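# Sort sealant cartridges into crates by fill level

## Task

Four sealant cartridges are partly used, and their tubes are opaque, so the fill level must be worked out some other way. Each cartridge holding one third or more of its contents goes into the blue crate; each holding less goes into the dark grey crate. A cartridge placed in the wrong crate counts against the result. A cartridge only counts if it has come to rest and no longer has the red dowel inside it. Both crates must end standing upright, nothing may be pushed or dropped off the table, and at the end the gripper must have released everything and pulled away, so that nothing depends on the robot to stay where it is.

## Robot and tools

ROBOT. One UFACTORY xArm6 (six joints: waist, shoulder, elbow, forearm roll, wrist pitch, wrist roll) carrying a two-finger parallel gripper with a wrist camera. There is only this one arm, so every pose argument is a single row, not a list per arm. The base may sit slightly tilted on its mount; the mount counts as part of the arm for collision checks.

FRAME. All poses are in the scene frame: origin on the table top straight below the base, +z up, +x forward, +y to the left when facing along +x. Positions are in metres, orientations are unit quaternions written w first (qw, qx, qy, qz). In the gripper's own frame the fingers point along +z and close along y. end_effector_position is the point midway between the finger pads when closed, roughly 2 cm short of the fingertips; closing pushes the tips about 10 mm further along +z. The reported hand position can be off, more so at long reach.

ROW. Every motion argument is one row of 8 numbers: x, y, z, qw, qx, qy, qz, opening. The first seven are an absolute target pose for the gripper in the scene frame. opening runs from -1 (closed) to +1 (fully open, 0.084 m); it is a commanded finger setting, not an offset.

TOOLS.
- execute_actions(actions, pictures): actions is an empty list (just report state, with pictures) or a list holding one item. {"rows": [...], "steps": n} applies up to 15 rows, one per control step of 1/30 s, for n steps (at most 15, default 15, at least 5); if rows run out the last one repeats. {"steps": n} alone is a wait of up to 300 steps, counted from the previous result, so time spent replying is included. Any target more than 0.6 m from the last reported position along any gripper axis is refused and nothing is sent. Put the wanted quaternion in every row; do not copy back a drifted one.
- move(target, speed): target is one absolute row; the gripper follows a straight line from its current pose to it. speed is in m/s, 0.002 to 0.5 (default 0.25); rotation is capped at twice that in rad/s. The path lasts 0.5 to 10 s and is cut off at 10 s. The opening is applied when the move begins. It does not avoid obstacles, may overshoot speed near full reach, and ends when gripper and fingers settle or 5 s after the path ends. Its result adds a move: line (done, off_target, moving, held, fault) with the limits that acted (paced = pose was clipped; held = some steps were blocked, after which the arm may lunge) and the remaining distance to target.
- wait(seconds): 0 to 10 s with no new command.
- zoom_image(camera, region): enlarges a pixel box [x0, y0, x1, y1] (at most 504 by 504, origin top-left) of the latest image from cam_head_left, cam_head_right or cam_wrist (each 672x504).
- read_manual(section): returns the URDF licence texts only.
- finished_scene(scene): ends and grades the current scene; cannot be undone.

CONTROL. Each step the commanded pose is clipped to within 70 mm and 16 degrees of the measured pose, then reached by damped inverse kinematics, with position favoured over orientation. Joint targets move at most 3.14 rad/s. After an action the arm continues only toward the last clipped pose, so long moves need several calls; check the Hand target line. The last 5 steps of an action run after its result is taken, during your reply, and the simulation keeps running while you think.

RESULTS. The state line gives position, quaternion and linear/angular velocity, grip_measured (the actual finger opening on the -1..+1 scale), Joint positions and joint torques (drive output with per-unit offset, scale and noise). A pose unreachable line or HELD marks steps the clearance check altered or blocked. Joint ranges (rad): waist ±6.283, shoulder -2.059 to 2.094, elbow -3.927 to 0.192, forearm roll ±6.283, wrist pitch -1.693 to 3.142, wrist roll ±6.283.

GRIPPING. To hold something, command an opening well under grip_measured; the bigger the gap, the firmer the squeeze (about 24 N per pad for items up to about 6 cm wide). Sending the grip_measured value back still squeezes a little; wide items may slip. Closing fast can hit harder. Parts may be briefly tugged while held, and loose items may be nudged.

FILL LEVEL. The tubes are opaque, so judge contents indirectly, for example by comparing joint torques while each cartridge is lifted, or by how it behaves. Remember to pull out the red dowel from any cartridge that has one.

CAUTIONS. Contact force grows with speed and with how far the target lies beyond the contact point, so approach slowly and aim just at the surface. A joint torque at its load limit (waist and shoulder 43.5, elbow and forearm roll 26.1, wrist pitch and wrist roll 17.4 N m, held load included) triggers a TORQUE FAULT: the joint backs off, the arm holds for 10 s and the rest of the call is dropped. Holding weight heats the motors; a MOTOR HOT warning appears from 65 °C and at 80 °C an OVER-TEMPERATURE FAULT brakes the arm until it cools, so do not hold loads longer than needed. Avoid drops, slamming, knocking crates over or anything off the table. Finish by opening the fingers and retracting before calling finished_scene.

Each tool is called in YAML: its name, and indented under it one key for each argument.

## Session

I'll start by looking at the scene.

execute_actions:
  actions: []

Scene clock: 0.00 s of 6600.00 s.
end_effector_position=(+0.3495, +0.7066, +0.2556) grip_measured=+1.00 end_effector_quat_wxyz=(-0.579, +0.747, +0.001, +0.326) end_effector_velocity=(-0.000, -0.000, -0.001) end_effector_angular_velocity=(-0.003, +0.001, +0.000)
Joint positions: [ 1.329  0.803 -1.599 -3.03   0.69  -2.184  0.084]
Joint velocities: [ 0.    -0.     0.001 -0.    -0.002 -0.    -0.   ]
Joint torques (N m, as the arm reports them, + toward a larger angle): no reading
Hand target: +0.350, +0.707, +0.256; -0.579, +0.747, +0.001, +0.326

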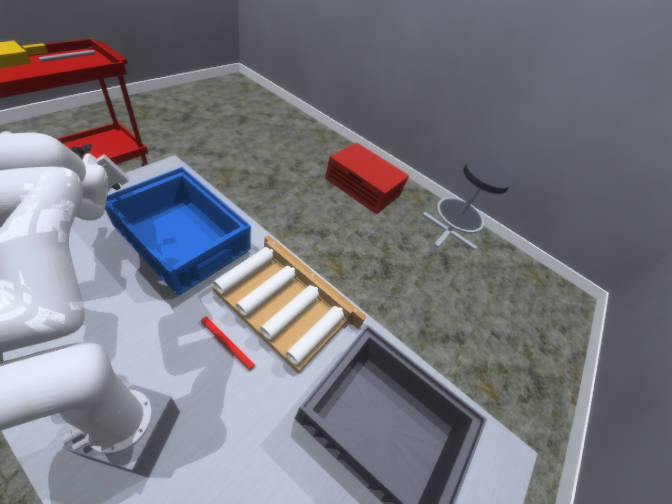

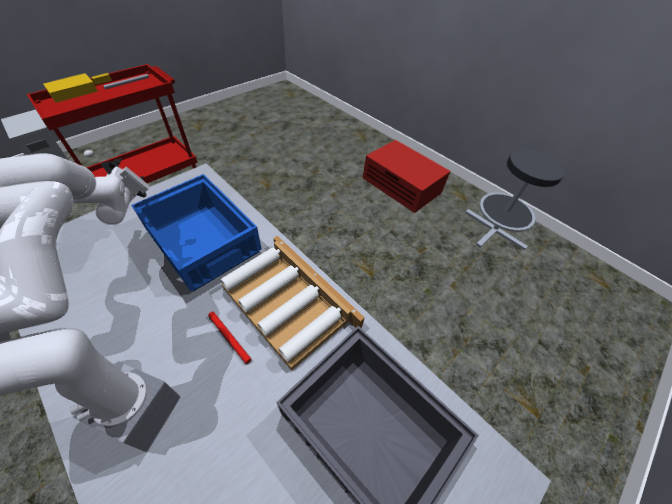

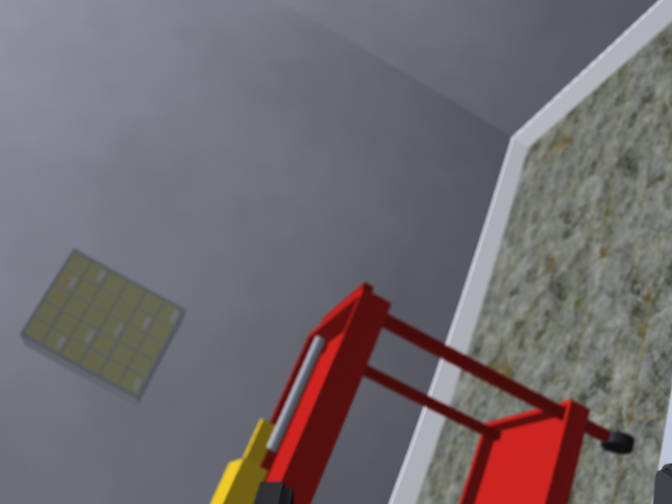

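zoom_image:
  camera: "cam_head_left"
  region: [180, 220, 400, 385]

zoom_image:
  camera: "cam_head_right"
  region: [180, 220, 400, 385]

Region (180, 220, 400, 385) of cam_head_left's 672x504 image, scaled by 2.291, with more detail than that image has; it fills the top 378 rows of this view, and the rest is white.

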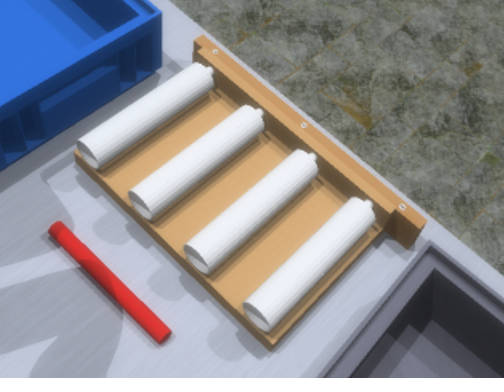

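Region (180, 220, 400, 385) of cam_head_right's 672x504 image, scaled by 2.291, with more detail than that image has; it fills the top 378 rows of this view, and the rest is white.

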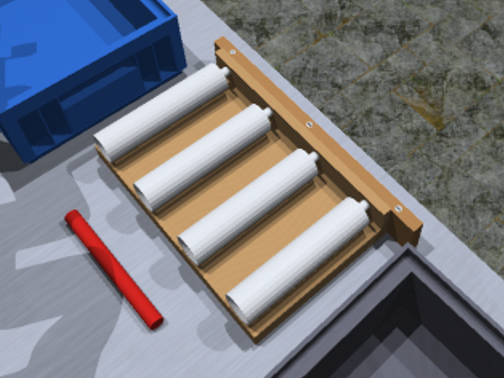

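move:
  target: [0.36, 0.55, 0.42, -0.4096, 0.5527, -0.7039, 0.1761, 1.0]
  speed: 0.4

Scene clock: 11.10 s of 6600.00 s.
end_effector_position=(+0.3595, +0.5497, +0.4192) grip_measured=+1.00 end_effector_quat_wxyz=(+0.409, -0.554, +0.704, -0.176) end_effector_velocity=(+0.000, +0.000, +0.004) end_effector_angular_velocity=(+0.007, +0.003, -0.004)
Joint positions: [ 1.376  0.209 -1.328 -1.137  0.793 -2.58   0.084]
Joint velocities: [ 0.    -0.003 -0.007  0.011  0.003 -0.006 -0.   ]
Joint torques (N m, as the arm reports them, + toward a larger angle): [ -0.32 -18.51 -13.4   -1.39  -0.84   0.22]
Hand target: +0.360, +0.550, +0.420; +0.409, -0.553, +0.704, -0.176
Off the commanded pose: 0.001 m, 0 deg.
Kept back: nothing.
After step 90, 5.60 s passed at rest.
move: done
camera_calibration (this result's frames):
cam_wrist: T_world_to_cam=[[-0.63684, 0.318718, -0.702035, 0.382026], [0.0377489, 0.922354, 0.384497, -0.611823], [0.770071, 0.218362, -0.599423, -0.0158617], [0, 0, 0, 1]] pos_world=[0.2786, 0.446022, 0.493932]

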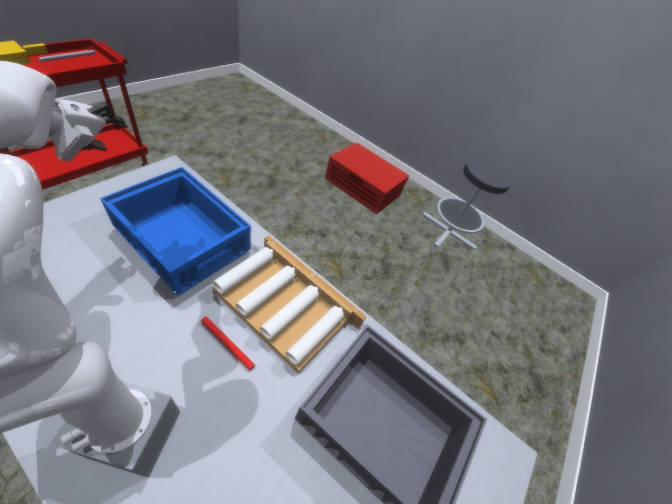

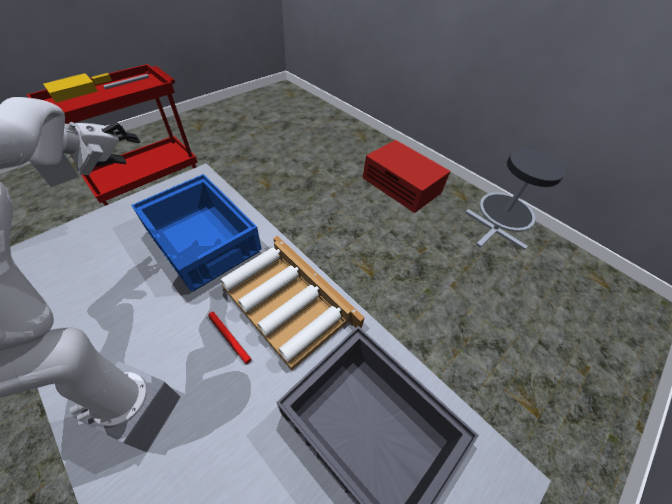

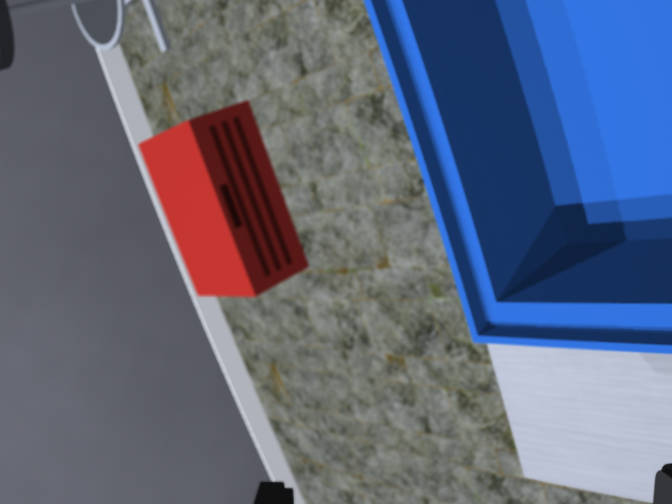

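move:
  target: [0.43, 0.2, 0.47, 0, 0.2588, 0.9659, 0, 1.0]
  speed: 0.5

move:
  target: [0.4625, -0.0375, 0.49, 0, 0.7071, 0.7071, 0, 1.0]
  speed: 0.5

Scene clock: 16.83 s of 6600.00 s.
end_effector_position=(+0.4288, +0.1997, +0.4696) grip_measured=+1.00 end_effector_quat_wxyz=(+0.000, +0.258, +0.966, -0.000) end_effector_velocity=(+0.000, -0.002, +0.001) end_effector_angular_velocity=(+0.003, +0.004, -0.007)
Joint positions: [ 0.634 -0.088 -1.392  0.001  1.446 -2.186  0.084]
Joint velocities: [-0.007  0.001 -0.005  0.005  0.006  0.     0.   ]
Joint torques (N m, as the arm reports them, + toward a larger angle): [ -0.89 -14.33 -12.96  -1.37  -1.56   0.4 ]
Hand target: +0.429, +0.199, +0.470; +0.000, +0.258, +0.966, -0.000
Off the commanded pose: 0.001 m, 0 deg.
Kept back: nothing.
After step 90, 0.17 s passed at rest.
move: done
camera_calibration (this result's frames):
cam_wrist: T_world_to_cam=[[0.492802, 0.87014, 0.00160863, -0.351887], [0.870028, -0.492766, 0.015236, -0.211868], [0.0140501, -0.00610876, -0.999883, 0.594472], [0, 0, 0, 1]] pos_world=[0.349389, 0.205421, 0.598196]

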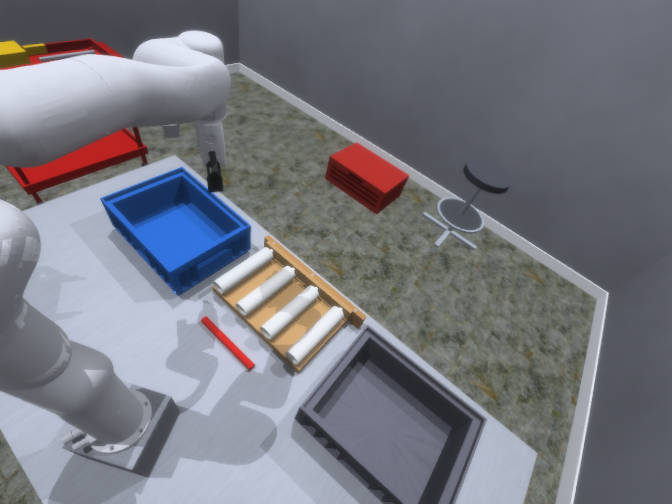

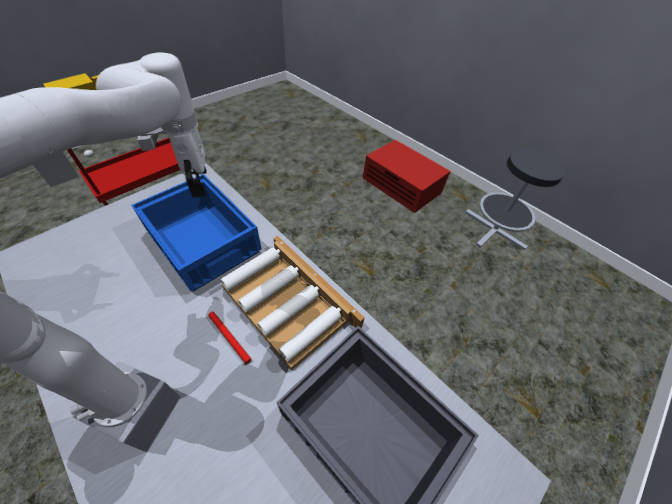

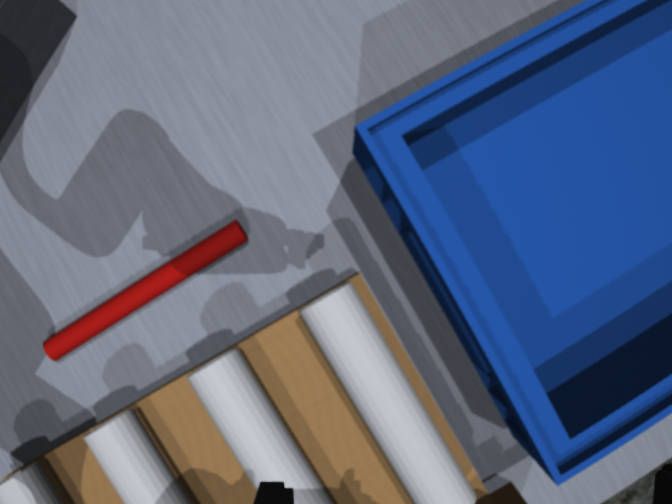

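Scene clock: 18.43 s of 6600.00 s.
end_effector_position=(+0.4616, -0.0374, +0.4900) grip_measured=+1.00 end_effector_quat_wxyz=(+0.000, +0.707, +0.708, -0.000) end_effector_velocity=(+0.001, -0.002, +0.000) end_effector_angular_velocity=(+0.000, -0.001, -0.009)
Joint positions: [ 0.094 -0.103 -1.428  0.018  1.502 -1.679  0.084]
Joint velocities: [-0.005  0.003 -0.003  0.     0.     0.005 -0.   ]
Joint torques (N m, as the arm reports them, + toward a larger angle): [ -1.05 -13.46 -12.9   -1.21  -1.53   0.25]
Hand target: +0.462, -0.038, +0.490; +0.000, +0.707, +0.707, -0.000
Off the commanded pose: 0.001 m, 0 deg.
Kept back: nothing.
move: done
camera_calibration (this result's frames):
cam_wrist: T_world_to_cam=[[0.999973, 0.00717332, 0.00185899, -0.42828], [0.00714316, -0.99985, 0.0157507, 0.0215188], [0.00197169, -0.015737, -0.999874, 0.618192], [0, 0, 0, 1]] pos_world=[0.426896, 0.0343162, 0.618571]

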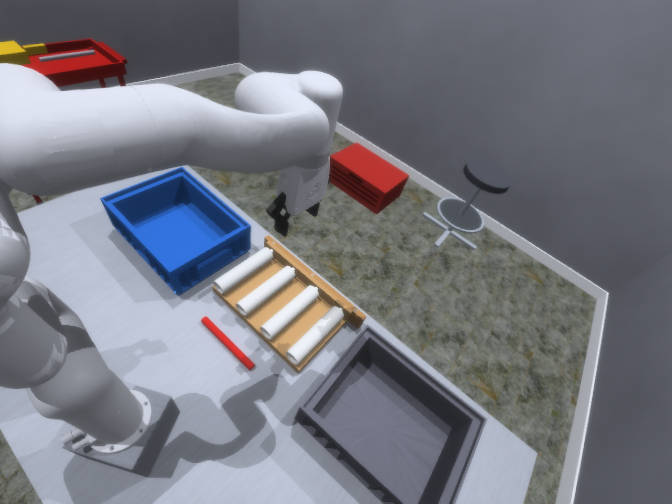

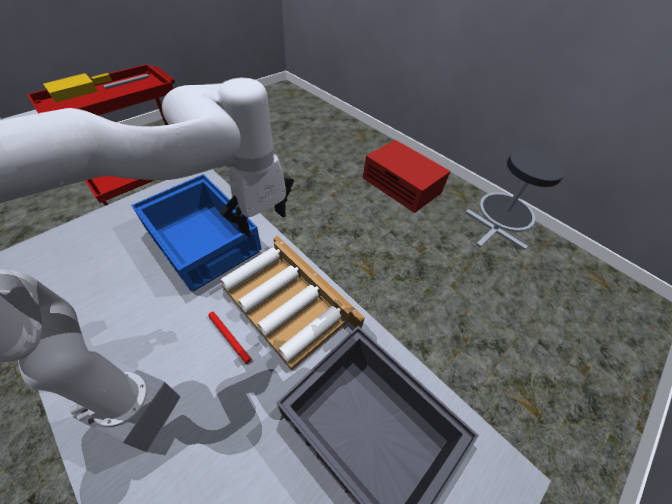

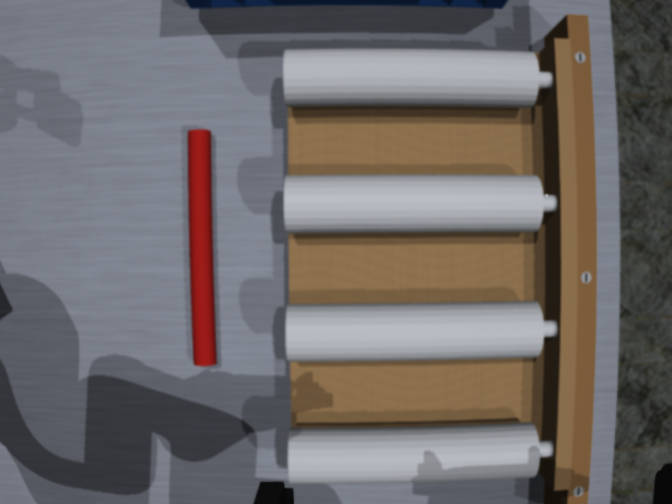

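zoom_image:
  camera: "cam_wrist"
  region: [170, 30, 422, 260]

zoom_image:
  camera: "cam_wrist"
  region: [170, 260, 422, 504]

zoom_image:
  camera: "cam_wrist"
  region: [420, 0, 672, 252]

zoom_image:
  camera: "cam_wrist"
  region: [420, 252, 672, 504]

Region (170, 30, 422, 260) of cam_wrist's 672x504 image, scaled by 2.000, with more detail than that image has; it fills the top 460 rows of this view, and the rest is white.

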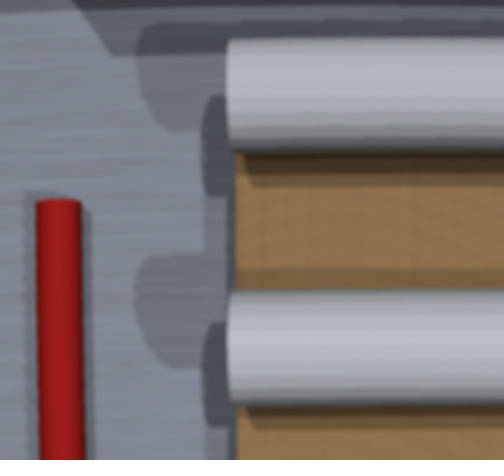

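Region (170, 260, 422, 504) of cam_wrist's 672x504 image, scaled by 2.000, with more detail than that image has; it fills the top 488 rows of this view, and the rest is white.

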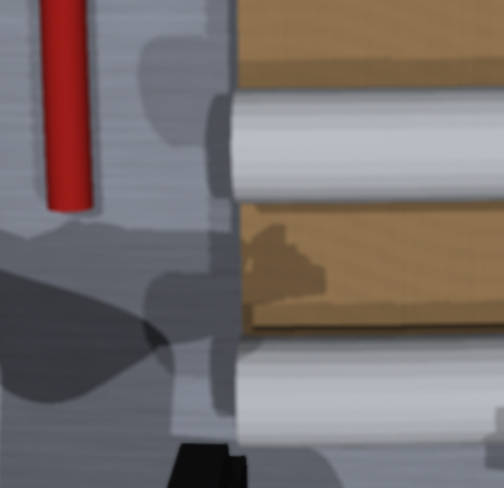

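Region (420, 0, 672, 252) of cam_wrist's 672x504 image, scaled by 2.000, with more detail than that image has.

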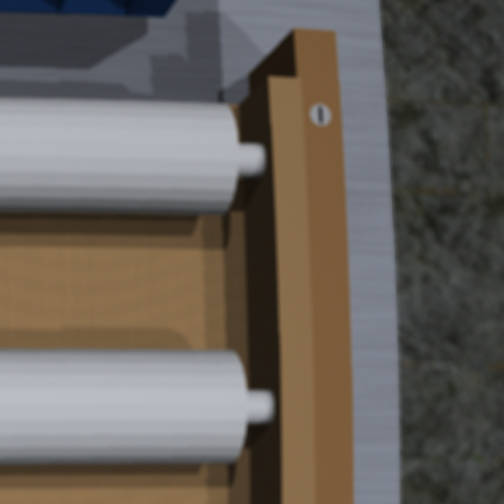

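Region (420, 252, 672, 504) of cam_wrist's 672x504 image, scaled by 2.000, with more detail than that image has.

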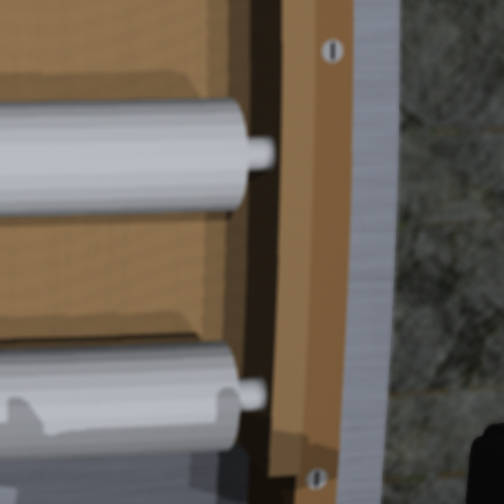

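zoom_image:
  camera: "cam_head_left"
  region: [40, 350, 240, 504]

zoom_image:
  camera: "cam_head_right"
  region: [40, 330, 240, 484]

Region (40, 350, 240, 504) of cam_head_left's 672x504 image, scaled by 2.520, with more detail than that image has; it fills the top 388 rows of this view, and the rest is white.

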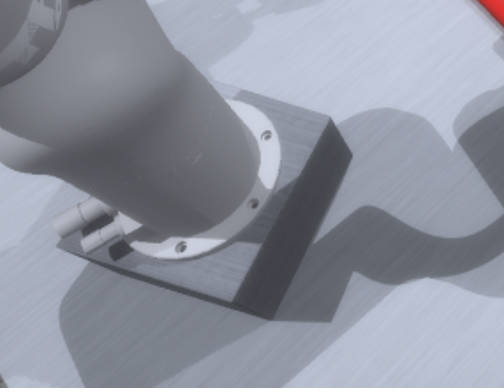

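Region (40, 330, 240, 484) of cam_head_right's 672x504 image, scaled by 2.520, with more detail than that image has; it fills the top 388 rows of this view, and the rest is white.

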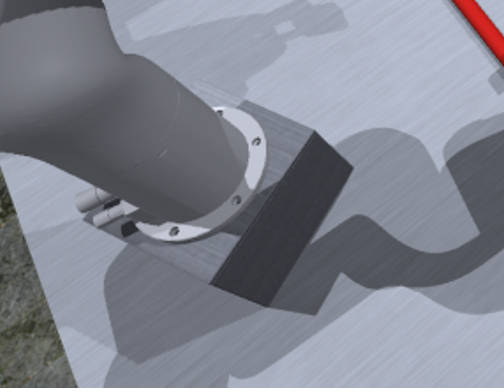

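move:
  target: [0.3005, -0.035, 0.08, 0, 0.7071, 0.7071, 0, 1.0]
  speed: 0.4

Scene clock: 24.87 s of 6600.00 s.
end_effector_position=(+0.3019, -0.0344, +0.0797) grip_measured=+1.00 end_effector_quat_wxyz=(+0.001, +0.707, +0.707, -0.000) end_effector_velocity=(-0.000, +0.000, -0.002) end_effector_angular_velocity=(+0.012, -0.002, +0.002)
Joint positions: [ 0.124  0.192 -0.307  0.196  0.087 -1.842  0.084]
Joint velocities: [ 0.027  0.01  -0.005  0.144 -0.005 -0.119 -0.   ]
Joint torques (N m, as the arm reports them, + toward a larger angle): [ -0.58 -10.74  -5.68  -1.33  -1.54   0.55]
Hand target: +0.302, -0.034, +0.079; -0.000, +0.707, +0.707, -0.000
Off the commanded pose: 0.002 m, 0 deg.
Kept back: nothing.
After step 90, 1.57 s passed at rest.
move: done; limits=paced
camera_calibration (this result's frames):
cam_wrist: T_world_to_cam=[[0.999978, 0.00634816, 0.00205581, -0.267867], [0.00631398, -0.999848, 0.0162272, 0.0323252], [0.00215851, -0.0162138, -0.999866, 0.208187], [0, 0, 0, 1]] pos_world=[0.267207, 0.0373963, 0.208185]

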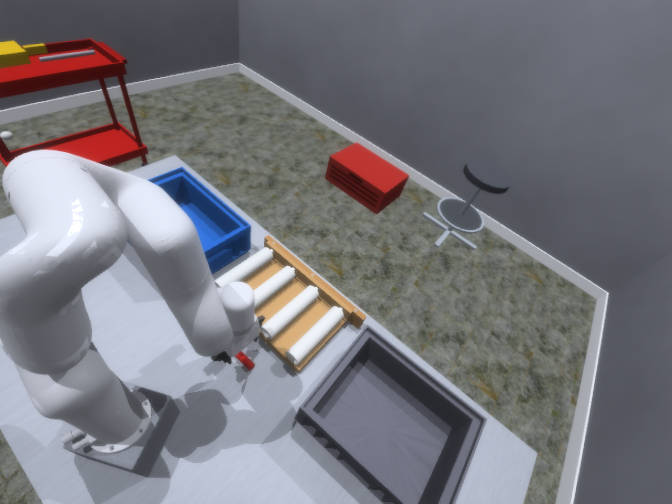

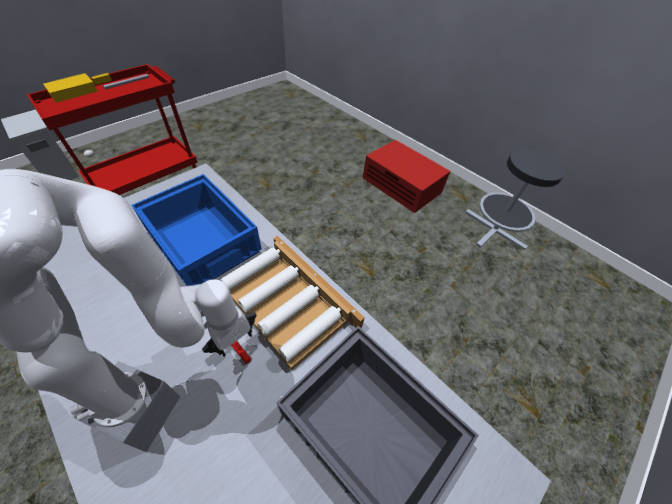

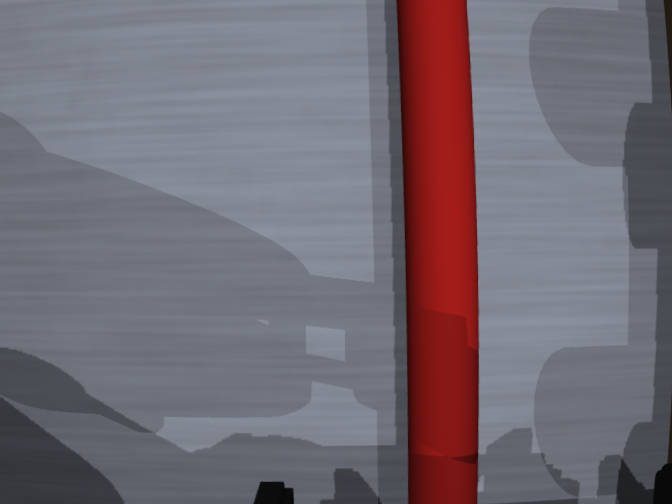

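move:
  target: [0.3013, -0.0315, 0.055, 0.0739, 0.7032, 0.7032, -0.0739, 1.0]
  speed: 0.15

Scene clock: 29.27 s of 6600.00 s.
end_effector_position=(+0.3009, -0.0308, +0.0543) grip_measured=+1.00 end_effector_quat_wxyz=(+0.090, +0.702, +0.706, -0.030) end_effector_velocity=(+0.001, +0.000, -0.000) end_effector_angular_velocity=(-0.034, +0.003, -0.001)
Joint positions: [ 0.477  0.411 -0.389  1.106 -0.201 -2.401  0.084]
Joint velocities: [ 0.082  0.042 -0.092  0.424  0.001 -0.346 -0.   ]
Joint torques (N m, as the arm reports them, + toward a larger angle): [ -0.46 -11.72  -3.63  -0.92  -1.77   0.43]
Hand target: +0.301, -0.031, +0.054; +0.091, +0.701, +0.706, -0.032
Off the commanded pose: 0.001 m, 5 deg.
Kept back: nothing.
move: off_target
camera_calibration (this result's frames):
cam_wrist: T_world_to_cam=[[0.996277, 0.0196428, 0.0839374, -0.269792], [0.00386697, -0.982897, 0.184116, 0.0284688], [0.0861183, -0.183106, -0.979314, 0.15134], [0, 0, 0, 1]] pos_world=[0.255645, 0.0609926, 0.165613]

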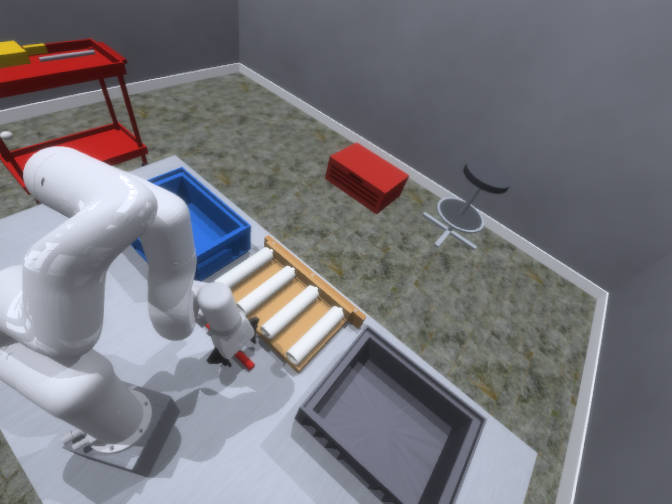

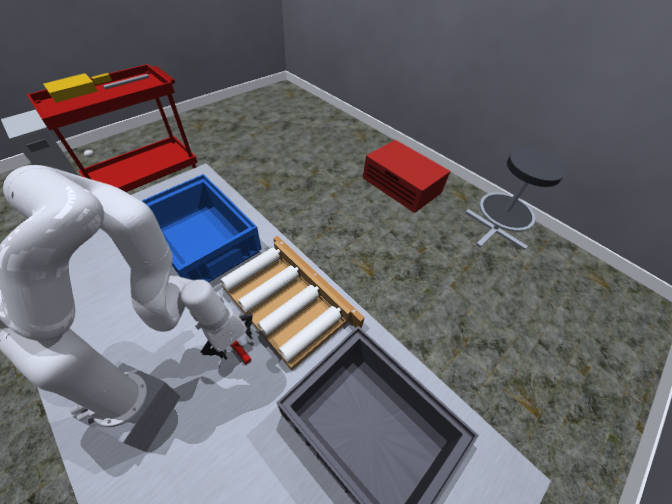

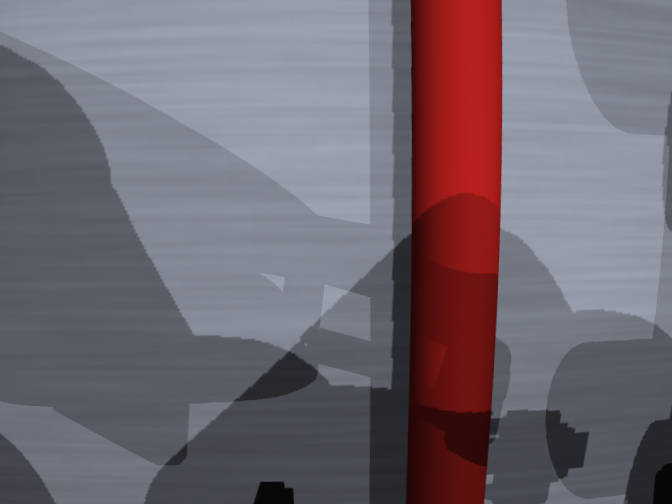

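execute_actions:
  actions: []
  pictures: false

Scene clock: 29.57 s of 6600.00 s.
end_effector_position=(+0.3009, -0.0308, +0.0543) grip_measured=+1.00 end_effector_quat_wxyz=(+0.091, +0.701, +0.706, -0.032) end_effector_velocity=(-0.000, +0.000, -0.000) end_effector_angular_velocity=(-0.001, +0.001, +0.002)
Joint positions: [ 0.485  0.415 -0.399  1.15  -0.201 -2.437  0.084]
Joint velocities: [ 0.003  0.001 -0.002  0.01   0.    -0.01  -0.   ]
Joint torques (N m, as the arm reports them, + toward a larger angle): [ -0.68 -11.9   -3.27  -0.84  -1.84   0.44]
Hand target: +0.301, -0.031, +0.054; +0.091, +0.701, +0.706, -0.032
Off the commanded pose: 0.001 m, 5 deg.
Kept back: nothing.
Steps of this call (steps 1 to 9: nothing new was sent). Readings (end_effector_position):
1: (+0.3009, -0.0308, +0.0543)
2: (+0.3010, -0.0308, +0.0543)
4: (+0.3010, -0.0308, +0.0543)
8: (+0.3009, -0.0308, +0.0543)
9: the state above

execute_actions:
  actions:
    - {"rows": [[0.3013, -0.0315, 0.055, 0.0739, 0.7032, 0.7032, -0.0739, 1.0]], "steps": 15}

Scene clock: 31.17 s of 6600.00 s.
end_effector_position=(+0.3010, -0.0315, +0.0546) grip_measured=+1.00 end_effector_quat_wxyz=(+0.093, +0.701, +0.706, -0.035) end_effector_velocity=(+0.000, -0.001, +0.000) end_effector_angular_velocity=(-0.021, +0.003, +0.001)
Joint positions: [ 0.5    0.424 -0.421  1.25  -0.202 -2.524  0.084]
Joint velocities: [ 0.042  0.03  -0.071  0.302 -0.002 -0.266 -0.   ]
Joint torques (N m, as the arm reports them, + toward a larger angle): [ -0.66 -11.33  -3.52  -1.    -1.76   0.27]
Steps of this call (steps 1 to 38: nothing new was sent; steps 39 to 48: the first 10 steps of this action). Readings (end_effector_position):
39: (+0.3009, -0.0308, +0.0543)
40: (+0.3009, -0.0309, +0.0543)
42: (+0.3009, -0.0313, +0.0545)
46: (+0.3010, -0.0314, +0.0546)
48: the state above

execute_actions:
  actions:
    - {"rows": [[0.3013, -0.0315, 0.055, 0.0739, 0.7032, 0.7032, -0.0739, 1.0]], "steps": 15}

execute_actions:
  actions:
    - {"rows": [[0.3013, -0.0315, 0.055, 0.0739, 0.7032, 0.7032, -0.0739, 1.0]], "steps": 15}

execute_actions:
  actions:
    - {"rows": [[0.3013, -0.0315, 0.055, 0.0739, 0.7032, 0.7032, -0.0739, 1.0]], "steps": 15}

execute_actions:
  actions:
    - {"rows": [[0.3013, -0.0315, 0.055, 0.0739, 0.7032, 0.7032, -0.0739, 1.0]], "steps": 15}

Scene clock: 31.90 s of 6600.00 s.
end_effector_position=(+0.3010, -0.0315, +0.0546) grip_measured=+1.00 end_effector_quat_wxyz=(+0.096, +0.701, +0.706, -0.038) end_effector_velocity=(+0.000, -0.000, +0.000) end_effector_angular_velocity=(-0.012, +0.002, +0.001)
Joint positions: [ 0.517  0.439 -0.456  1.395 -0.203 -2.655  0.084]
Joint velocities: [ 0.02   0.022 -0.056  0.221 -0.004 -0.206  0.   ]
Joint torques (N m, as the arm reports them, + toward a larger angle): [ -0.21 -12.08  -3.12  -0.96  -1.88   0.38]
Off your previous action's commanded pose: 0.001 m, 5 deg at its last step (step 5 of this call).
Steps of this call (steps 1 to 5: the last 5 steps of your previous action; steps 6 to 12: nothing new was sent; steps 13 to 22: the first 10 steps of this action). Readings (end_effector_position):
13: (+0.3010, -0.0315, +0.0546)
14: (+0.3009, -0.0316, +0.0546)
16: (+0.3010, -0.0316, +0.0546)
20: (+0.3010, -0.0315, +0.0546)
22: the state above

Scene clock: 32.40 s of 6600.00 s.
end_effector_position=(+0.3010, -0.0316, +0.0546) grip_measured=+1.00 end_effector_quat_wxyz=(+0.097, +0.700, +0.706, -0.041) end_effector_velocity=(-0.000, -0.000, +0.000) end_effector_angular_velocity=(-0.010, +0.002, -0.004)
Joint positions: [ 0.524  0.449 -0.483  1.498 -0.206 -2.752  0.084]
Joint velocities: [ 0.011  0.02  -0.052  0.196 -0.007 -0.185  0.   ]
Joint torques (N m, as the arm reports them, + toward a larger angle): [ -0.24 -12.83  -2.99  -1.21  -1.85   0.36]
Off your previous action's commanded pose: 0.001 m, 5 deg at its last step (step 5 of this call).
Steps of this call (steps 1 to 5: the last 5 steps of your previous action; steps 6 to 15: the first 10 steps of this action). Readings (end_effector_position):
6: (+0.3010, -0.0316, +0.0546)
7: (+0.3010, -0.0316, +0.0546)
9: (+0.3010, -0.0316, +0.0546)
13: (+0.3010, -0.0316, +0.0546)
15: the state above

Scene clock: 32.90 s of 6600.00 s.
end_effector_position=(+0.3010, -0.0316, +0.0546) grip_measured=+1.00 end_effector_quat_wxyz=(+0.099, +0.700, +0.706, -0.043) end_effector_velocity=(+0.001, +0.000, +0.000) end_effector_angular_velocity=(-0.010, +0.001, +0.000)
Joint positions: [ 0.529  0.459 -0.51   1.596 -0.21  -2.847  0.084]
Joint velocities: [ 0.006  0.02  -0.057  0.198 -0.011 -0.197 -0.   ]
Joint torques (N m, as the arm reports them, + toward a larger angle): [ -0.85 -12.55  -3.27  -1.2   -1.84   0.18]
Off your previous action's commanded pose: 0.001 m, 5 deg at its last step (step 5 of this call).
Steps of this call (steps 1 to 5: the last 5 steps of your previous action; steps 6 to 15: the first 10 steps of this action). Readings (end_effector_position):
6: (+0.3010, -0.0316, +0.0546)
7: (+0.3010, -0.0316, +0.0546)
9: (+0.3010, -0.0316, +0.0546)
13: (+0.3010, -0.0316, +0.0546)
15: the state above

Scene clock: 33.40 s of 6600.00 s.
end_effector_position=(+0.3010, -0.0316, +0.0546) grip_measured=+1.00 end_effector_quat_wxyz=(+0.100, +0.700, +0.705, -0.045) end_effector_velocity=(+0.000, +0.000, +0.000) end_effector_angular_velocity=(-0.011, +0.005, -0.002)
Joint positions: [ 0.53   0.47  -0.54   1.703 -0.216 -2.954  0.084]
Joint velocities: [-0.002  0.024 -0.067  0.229 -0.015 -0.234 -0.   ]
Joint torques (N m, as the arm reports them, + toward a larger angle): [ -0.96 -12.4   -3.87  -1.39  -1.91   0.37]
Off your previous action's commanded pose: 0.000 m, 5 deg at its last step (step 5 of this call).
Steps of this call (steps 1 to 5: the last 5 steps of your previous action; steps 6 to 15: the first 10 steps of this action). Readings (end_effector_position):
6: (+0.3010, -0.0316, +0.0546)
7: (+0.3010, -0.0316, +0.0546)
9: (+0.3010, -0.0316, +0.0546)
13: (+0.3010, -0.0316, +0.0546)
15: the state above

execute_actions:
  actions:
    - {"rows": [[0.3013,-0.0315,0.053,0.0739,0.7032,0.7032,-0.0739,1.0],[0.3013,-0.0315,0.051,0.0739,0.7032,0.7032,-0.0739,1.0],[0.3013,-0.0315,0.049,0.0739,0.7032,0.7032,-0.0739,1.0],[0.3013,-0.0315,0.047,0.0739,0.7032,0.7032,-0.0739,1.0],[0.3013,-0.0315,0.045,0.0739,0.7032,0.7032,-0.0739,1.0],[0.3013,-0.0315,0.043,0.0739,0.7032,0.7032,-0.0739,1.0],[0.3013,-0.0315,0.041,0.0739,0.7032,0.7032,-0.0739,1.0],[0.3013,-0.0315,0.039,0.0739,0.7032,0.7032,-0.0739,1.0],[0.3013,-0.0315,0.037,0.0739,0.7032,0.7032,-0.0739,1.0],[0.3013,-0.0315,0.035,0.0739,0.7032,0.7032,-0.0739,1.0],[0.3013,-0.0315,0.033,0.0739,0.7032,0.7032,-0.0739,1.0],[0.3013,-0.0315,0.031,0.0739,0.7032,0.7032,-0.0739,1.0],[0.3013,-0.0315,0.030,0.0739,0.7032,0.7032,-0.0739,1.0],[0.3013,-0.0315,0.029,0.0739,0.7032,0.7032,-0.0739,1.0],[0.3013,-0.0315,0.028,0.0739,0.7032,0.7032,-0.0739,1.0]], "steps": 15}

execute_actions:
  actions:
    - {"rows": [[0.3013,-0.0315,0.028,0.0739,0.7032,0.7032,-0.0739,1.0]], "steps": 15}
  pictures: true

Scene clock: 34.20 s of 6600.00 s.
end_effector_position=(+0.3008, -0.0316, +0.0410) grip_measured=+1.00 end_effector_quat_wxyz=(+0.092, +0.701, +0.705, -0.056) end_effector_velocity=(-0.000, -0.000, -0.058) end_effector_angular_velocity=(-0.004, +0.093, -0.017)
Joint positions: [ 0.52   0.541 -0.615  1.835 -0.218 -3.095  0.084]
Joint velocities: [-0.036  0.262 -0.214  0.198  0.015 -0.222  0.   ]
Joint torques (N m, as the arm reports them, + toward a larger angle): [ -1.1  -13.63  -3.31  -1.14  -1.81   0.1 ]
Off your previous action's commanded pose: 0.000 m, 4 deg at its last step (step 5 of this call).
Steps of this call (steps 1 to 5: the last 5 steps of your previous action; steps 6 to 14: nothing new was sent; steps 15 to 24: the first 10 steps of this action). Readings (end_effector_position):
15: (+0.3010, -0.0316, +0.0546)
16: (+0.3010, -0.0316, +0.0543)
18: (+0.3012, -0.0315, +0.0521)
22: (+0.3009, -0.0315, +0.0449)
24: the state above

Scene clock: 34.70 s of 6600.00 s.
end_effector_position=(+0.3011, -0.0316, +0.0278) grip_measured=+1.00 end_effector_quat_wxyz=(+0.085, +0.702, +0.704, -0.065) end_effector_velocity=(-0.000, +0.000, -0.001) end_effector_angular_velocity=(-0.002, +0.011, -0.004)
Joint positions: [ 0.506  0.604 -0.683  1.941 -0.22  -3.213  0.084]
Joint velocities: [-0.025  0.025 -0.077  0.251 -0.02  -0.279  0.   ]
Joint torques (N m, as the arm reports them, + toward a larger angle): [ -0.81 -14.2   -3.64  -1.42  -1.86   0.22]
Off your previous action's commanded pose: 0.004 m, 2 deg at its last step (step 5 of this call).
Steps of this call (steps 1 to 5: the last 5 steps of your previous action; steps 6 to 15: the first 10 steps of this action). Readings (end_effector_position):
6: (+0.3008, -0.0316, +0.0304)
7: (+0.3008, -0.0316, +0.0294)
9: (+0.3008, -0.0316, +0.0284)
13: (+0.3011, -0.0316, +0.0279)
15: the state above
camera_calibration (this result's frames):
cam_wrist: T_world_to_cam=[[0.999512, 0.0116659, 0.0289784, -0.267427], [0.00486195, -0.974442, 0.224587, 0.0314709], [0.0308578, -0.224336, -0.974023, 0.140459], [0, 0, 0, 1]] pos_world=[0.26281, 0.0652963, 0.137492]

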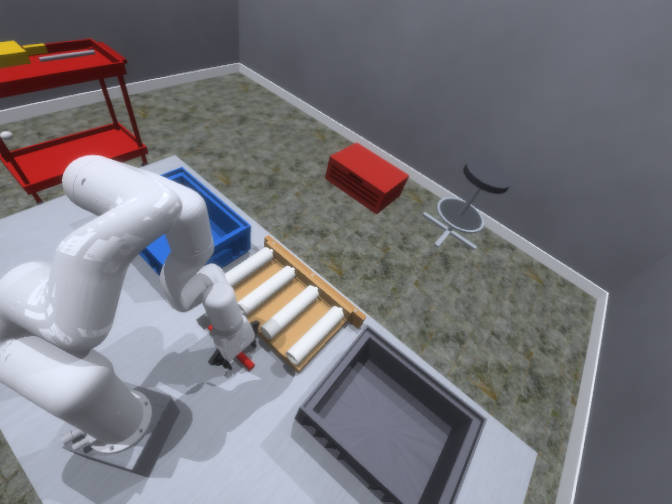

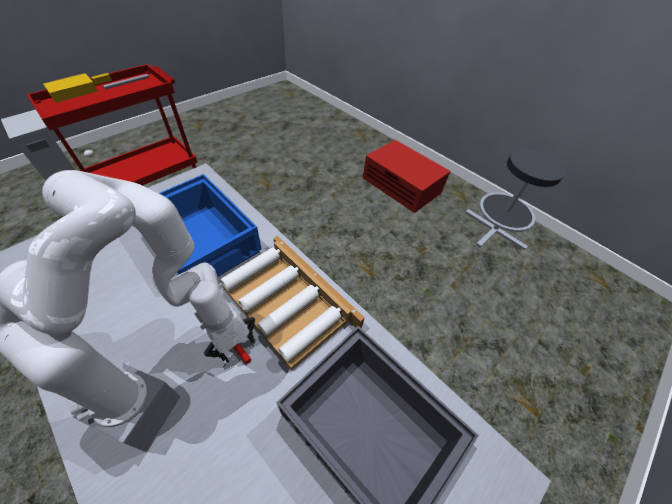

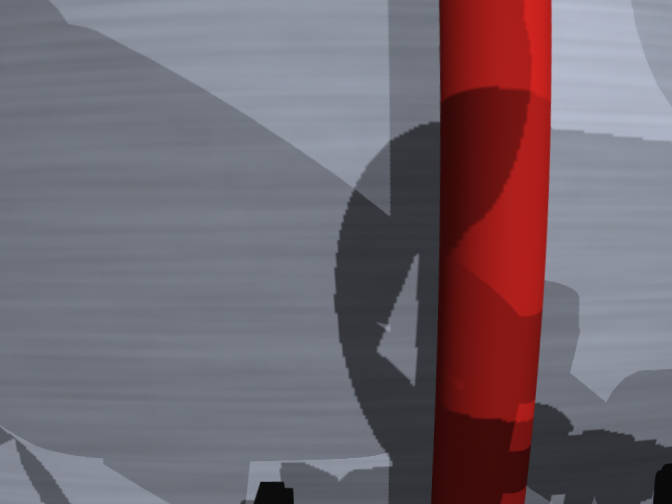

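execute_actions:
  actions:
    - {"rows": [[0.3013,-0.0315,0.028,0.0739,0.7032,0.7032,-0.0739,0.8],[0.3013,-0.0315,0.028,0.0739,0.7032,0.7032,-0.0739,0.6],[0.3013,-0.0315,0.028,0.0739,0.7032,0.7032,-0.0739,0.4],[0.3013,-0.0315,0.028,0.0739,0.7032,0.7032,-0.0739,0.2],[0.3013,-0.0315,0.028,0.0739,0.7032,0.7032,-0.0739,0.05],[0.3013,-0.0315,0.028,0.0739,0.7032,0.7032,-0.0739,-0.1],[0.3013,-0.0315,0.028,0.0739,0.7032,0.7032,-0.0739,-0.2],[0.3013,-0.0315,0.028,0.0739,0.7032,0.7032,-0.0739,-0.3],[0.3013,-0.0315,0.028,0.0739,0.7032,0.7032,-0.0739,-0.4],[0.3013,-0.0315,0.028,0.0739,0.7032,0.7032,-0.0739,-0.5],[0.3013,-0.0315,0.028,0.0739,0.7032,0.7032,-0.0739,-0.6],[0.3013,-0.0315,0.028,0.0739,0.7032,0.7032,-0.0739,-0.7],[0.3013,-0.0315,0.028,0.0739,0.7032,0.7032,-0.0739,-0.8],[0.3013,-0.0315,0.028,0.0739,0.7032,0.7032,-0.0739,-0.9],[0.3013,-0.0315,0.028,0.0739,0.7032,0.7032,-0.0739,-0.9]], "steps": 15}

execute_actions:
  actions:
    - {"rows": [[0.3013,-0.0315,0.028,0.0739,0.7032,0.7032,-0.0739,-0.9]], "steps": 12}
  pictures: true

Scene clock: 35.43 s of 6600.00 s.
end_effector_position=(+0.3011, -0.0315, +0.0278) grip_measured=-0.44 end_effector_quat_wxyz=(+0.082, +0.703, +0.704, -0.068) end_effector_velocity=(-0.000, -0.000, +0.000) end_effector_angular_velocity=(-0.000, +0.024, -0.006)
Joint positions: [ 0.485  0.619 -0.735  2.109 -0.237 -3.405  0.025]
Joint velocities: [-0.053  0.029 -0.107  0.338 -0.041 -0.394 -0.136]
Joint torques (N m, as the arm reports them, + toward a larger angle): [ -1.37 -14.19  -3.48  -0.68  -1.92   0.06]
Off your previous action's commanded pose: 0.000 m, 2 deg at its last step (step 5 of this call).
Steps of this call (steps 1 to 5: the last 5 steps of your previous action; steps 6 to 12: nothing new was sent; steps 13 to 22: the first 10 steps of this action). Readings (end_effector_position):
13: (+0.3011, -0.0315, +0.0277)
14: (+0.3010, -0.0315, +0.0277)
16: (+0.3010, -0.0315, +0.0277)
20: (+0.3011, -0.0315, +0.0278)
22: the state above

Scene clock: 35.83 s of 6600.00 s.
end_effector_position=(+0.3012, -0.0315, +0.0279) grip_measured=-0.52 end_effector_quat_wxyz=(+0.078, +0.703, +0.703, -0.072) end_effector_velocity=(-0.000, -0.001, +0.000) end_effector_angular_velocity=(+0.004, +0.028, -0.009)
Joint positions: [ 0.461  0.63  -0.776  2.239 -0.255 -3.56   0.021]
Joint velocities: [-0.057  0.024 -0.088  0.27  -0.041 -0.327 -0.   ]
Joint torques (N m, as the arm reports them, + toward a larger angle): [ -0.9  -15.24  -3.48  -1.57  -1.81   0.57]
Off your previous action's commanded pose: 0.000 m, 1 deg at its last step (step 5 of this call).
Steps of this call (steps 1 to 5: the last 5 steps of your previous action; steps 6 to 12: the first 7 steps of this action). Readings (end_effector_position):
6: (+0.3012, -0.0315, +0.0278)
7: (+0.3012, -0.0315, +0.0278)
9: (+0.3012, -0.0315, +0.0278)
12: the state above
camera_calibration (this result's frames):
cam_wrist: T_world_to_cam=[[0.999936, 0.00738799, 0.00854042, -0.267186], [0.00528132, -0.974437, 0.224597, 0.031394], [0.00998143, -0.224538, -0.974414, 0.146765], [0, 0, 0, 1]] pos_world=[0.265538, 0.0655197, 0.138241]

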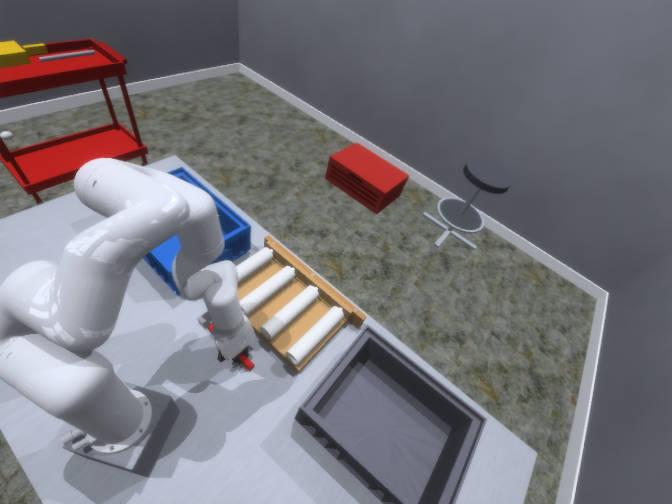

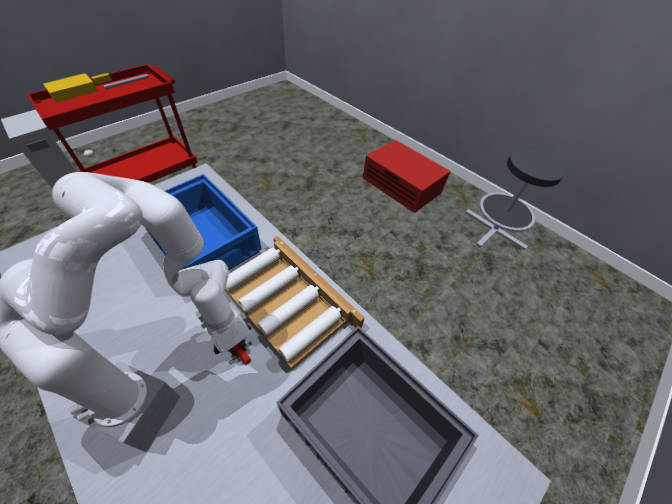

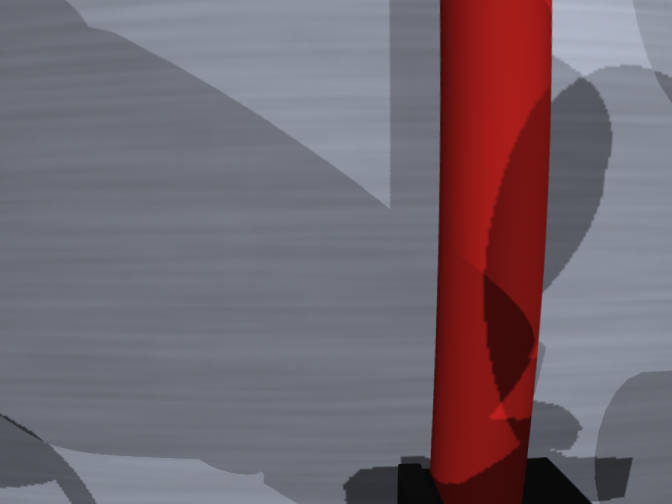

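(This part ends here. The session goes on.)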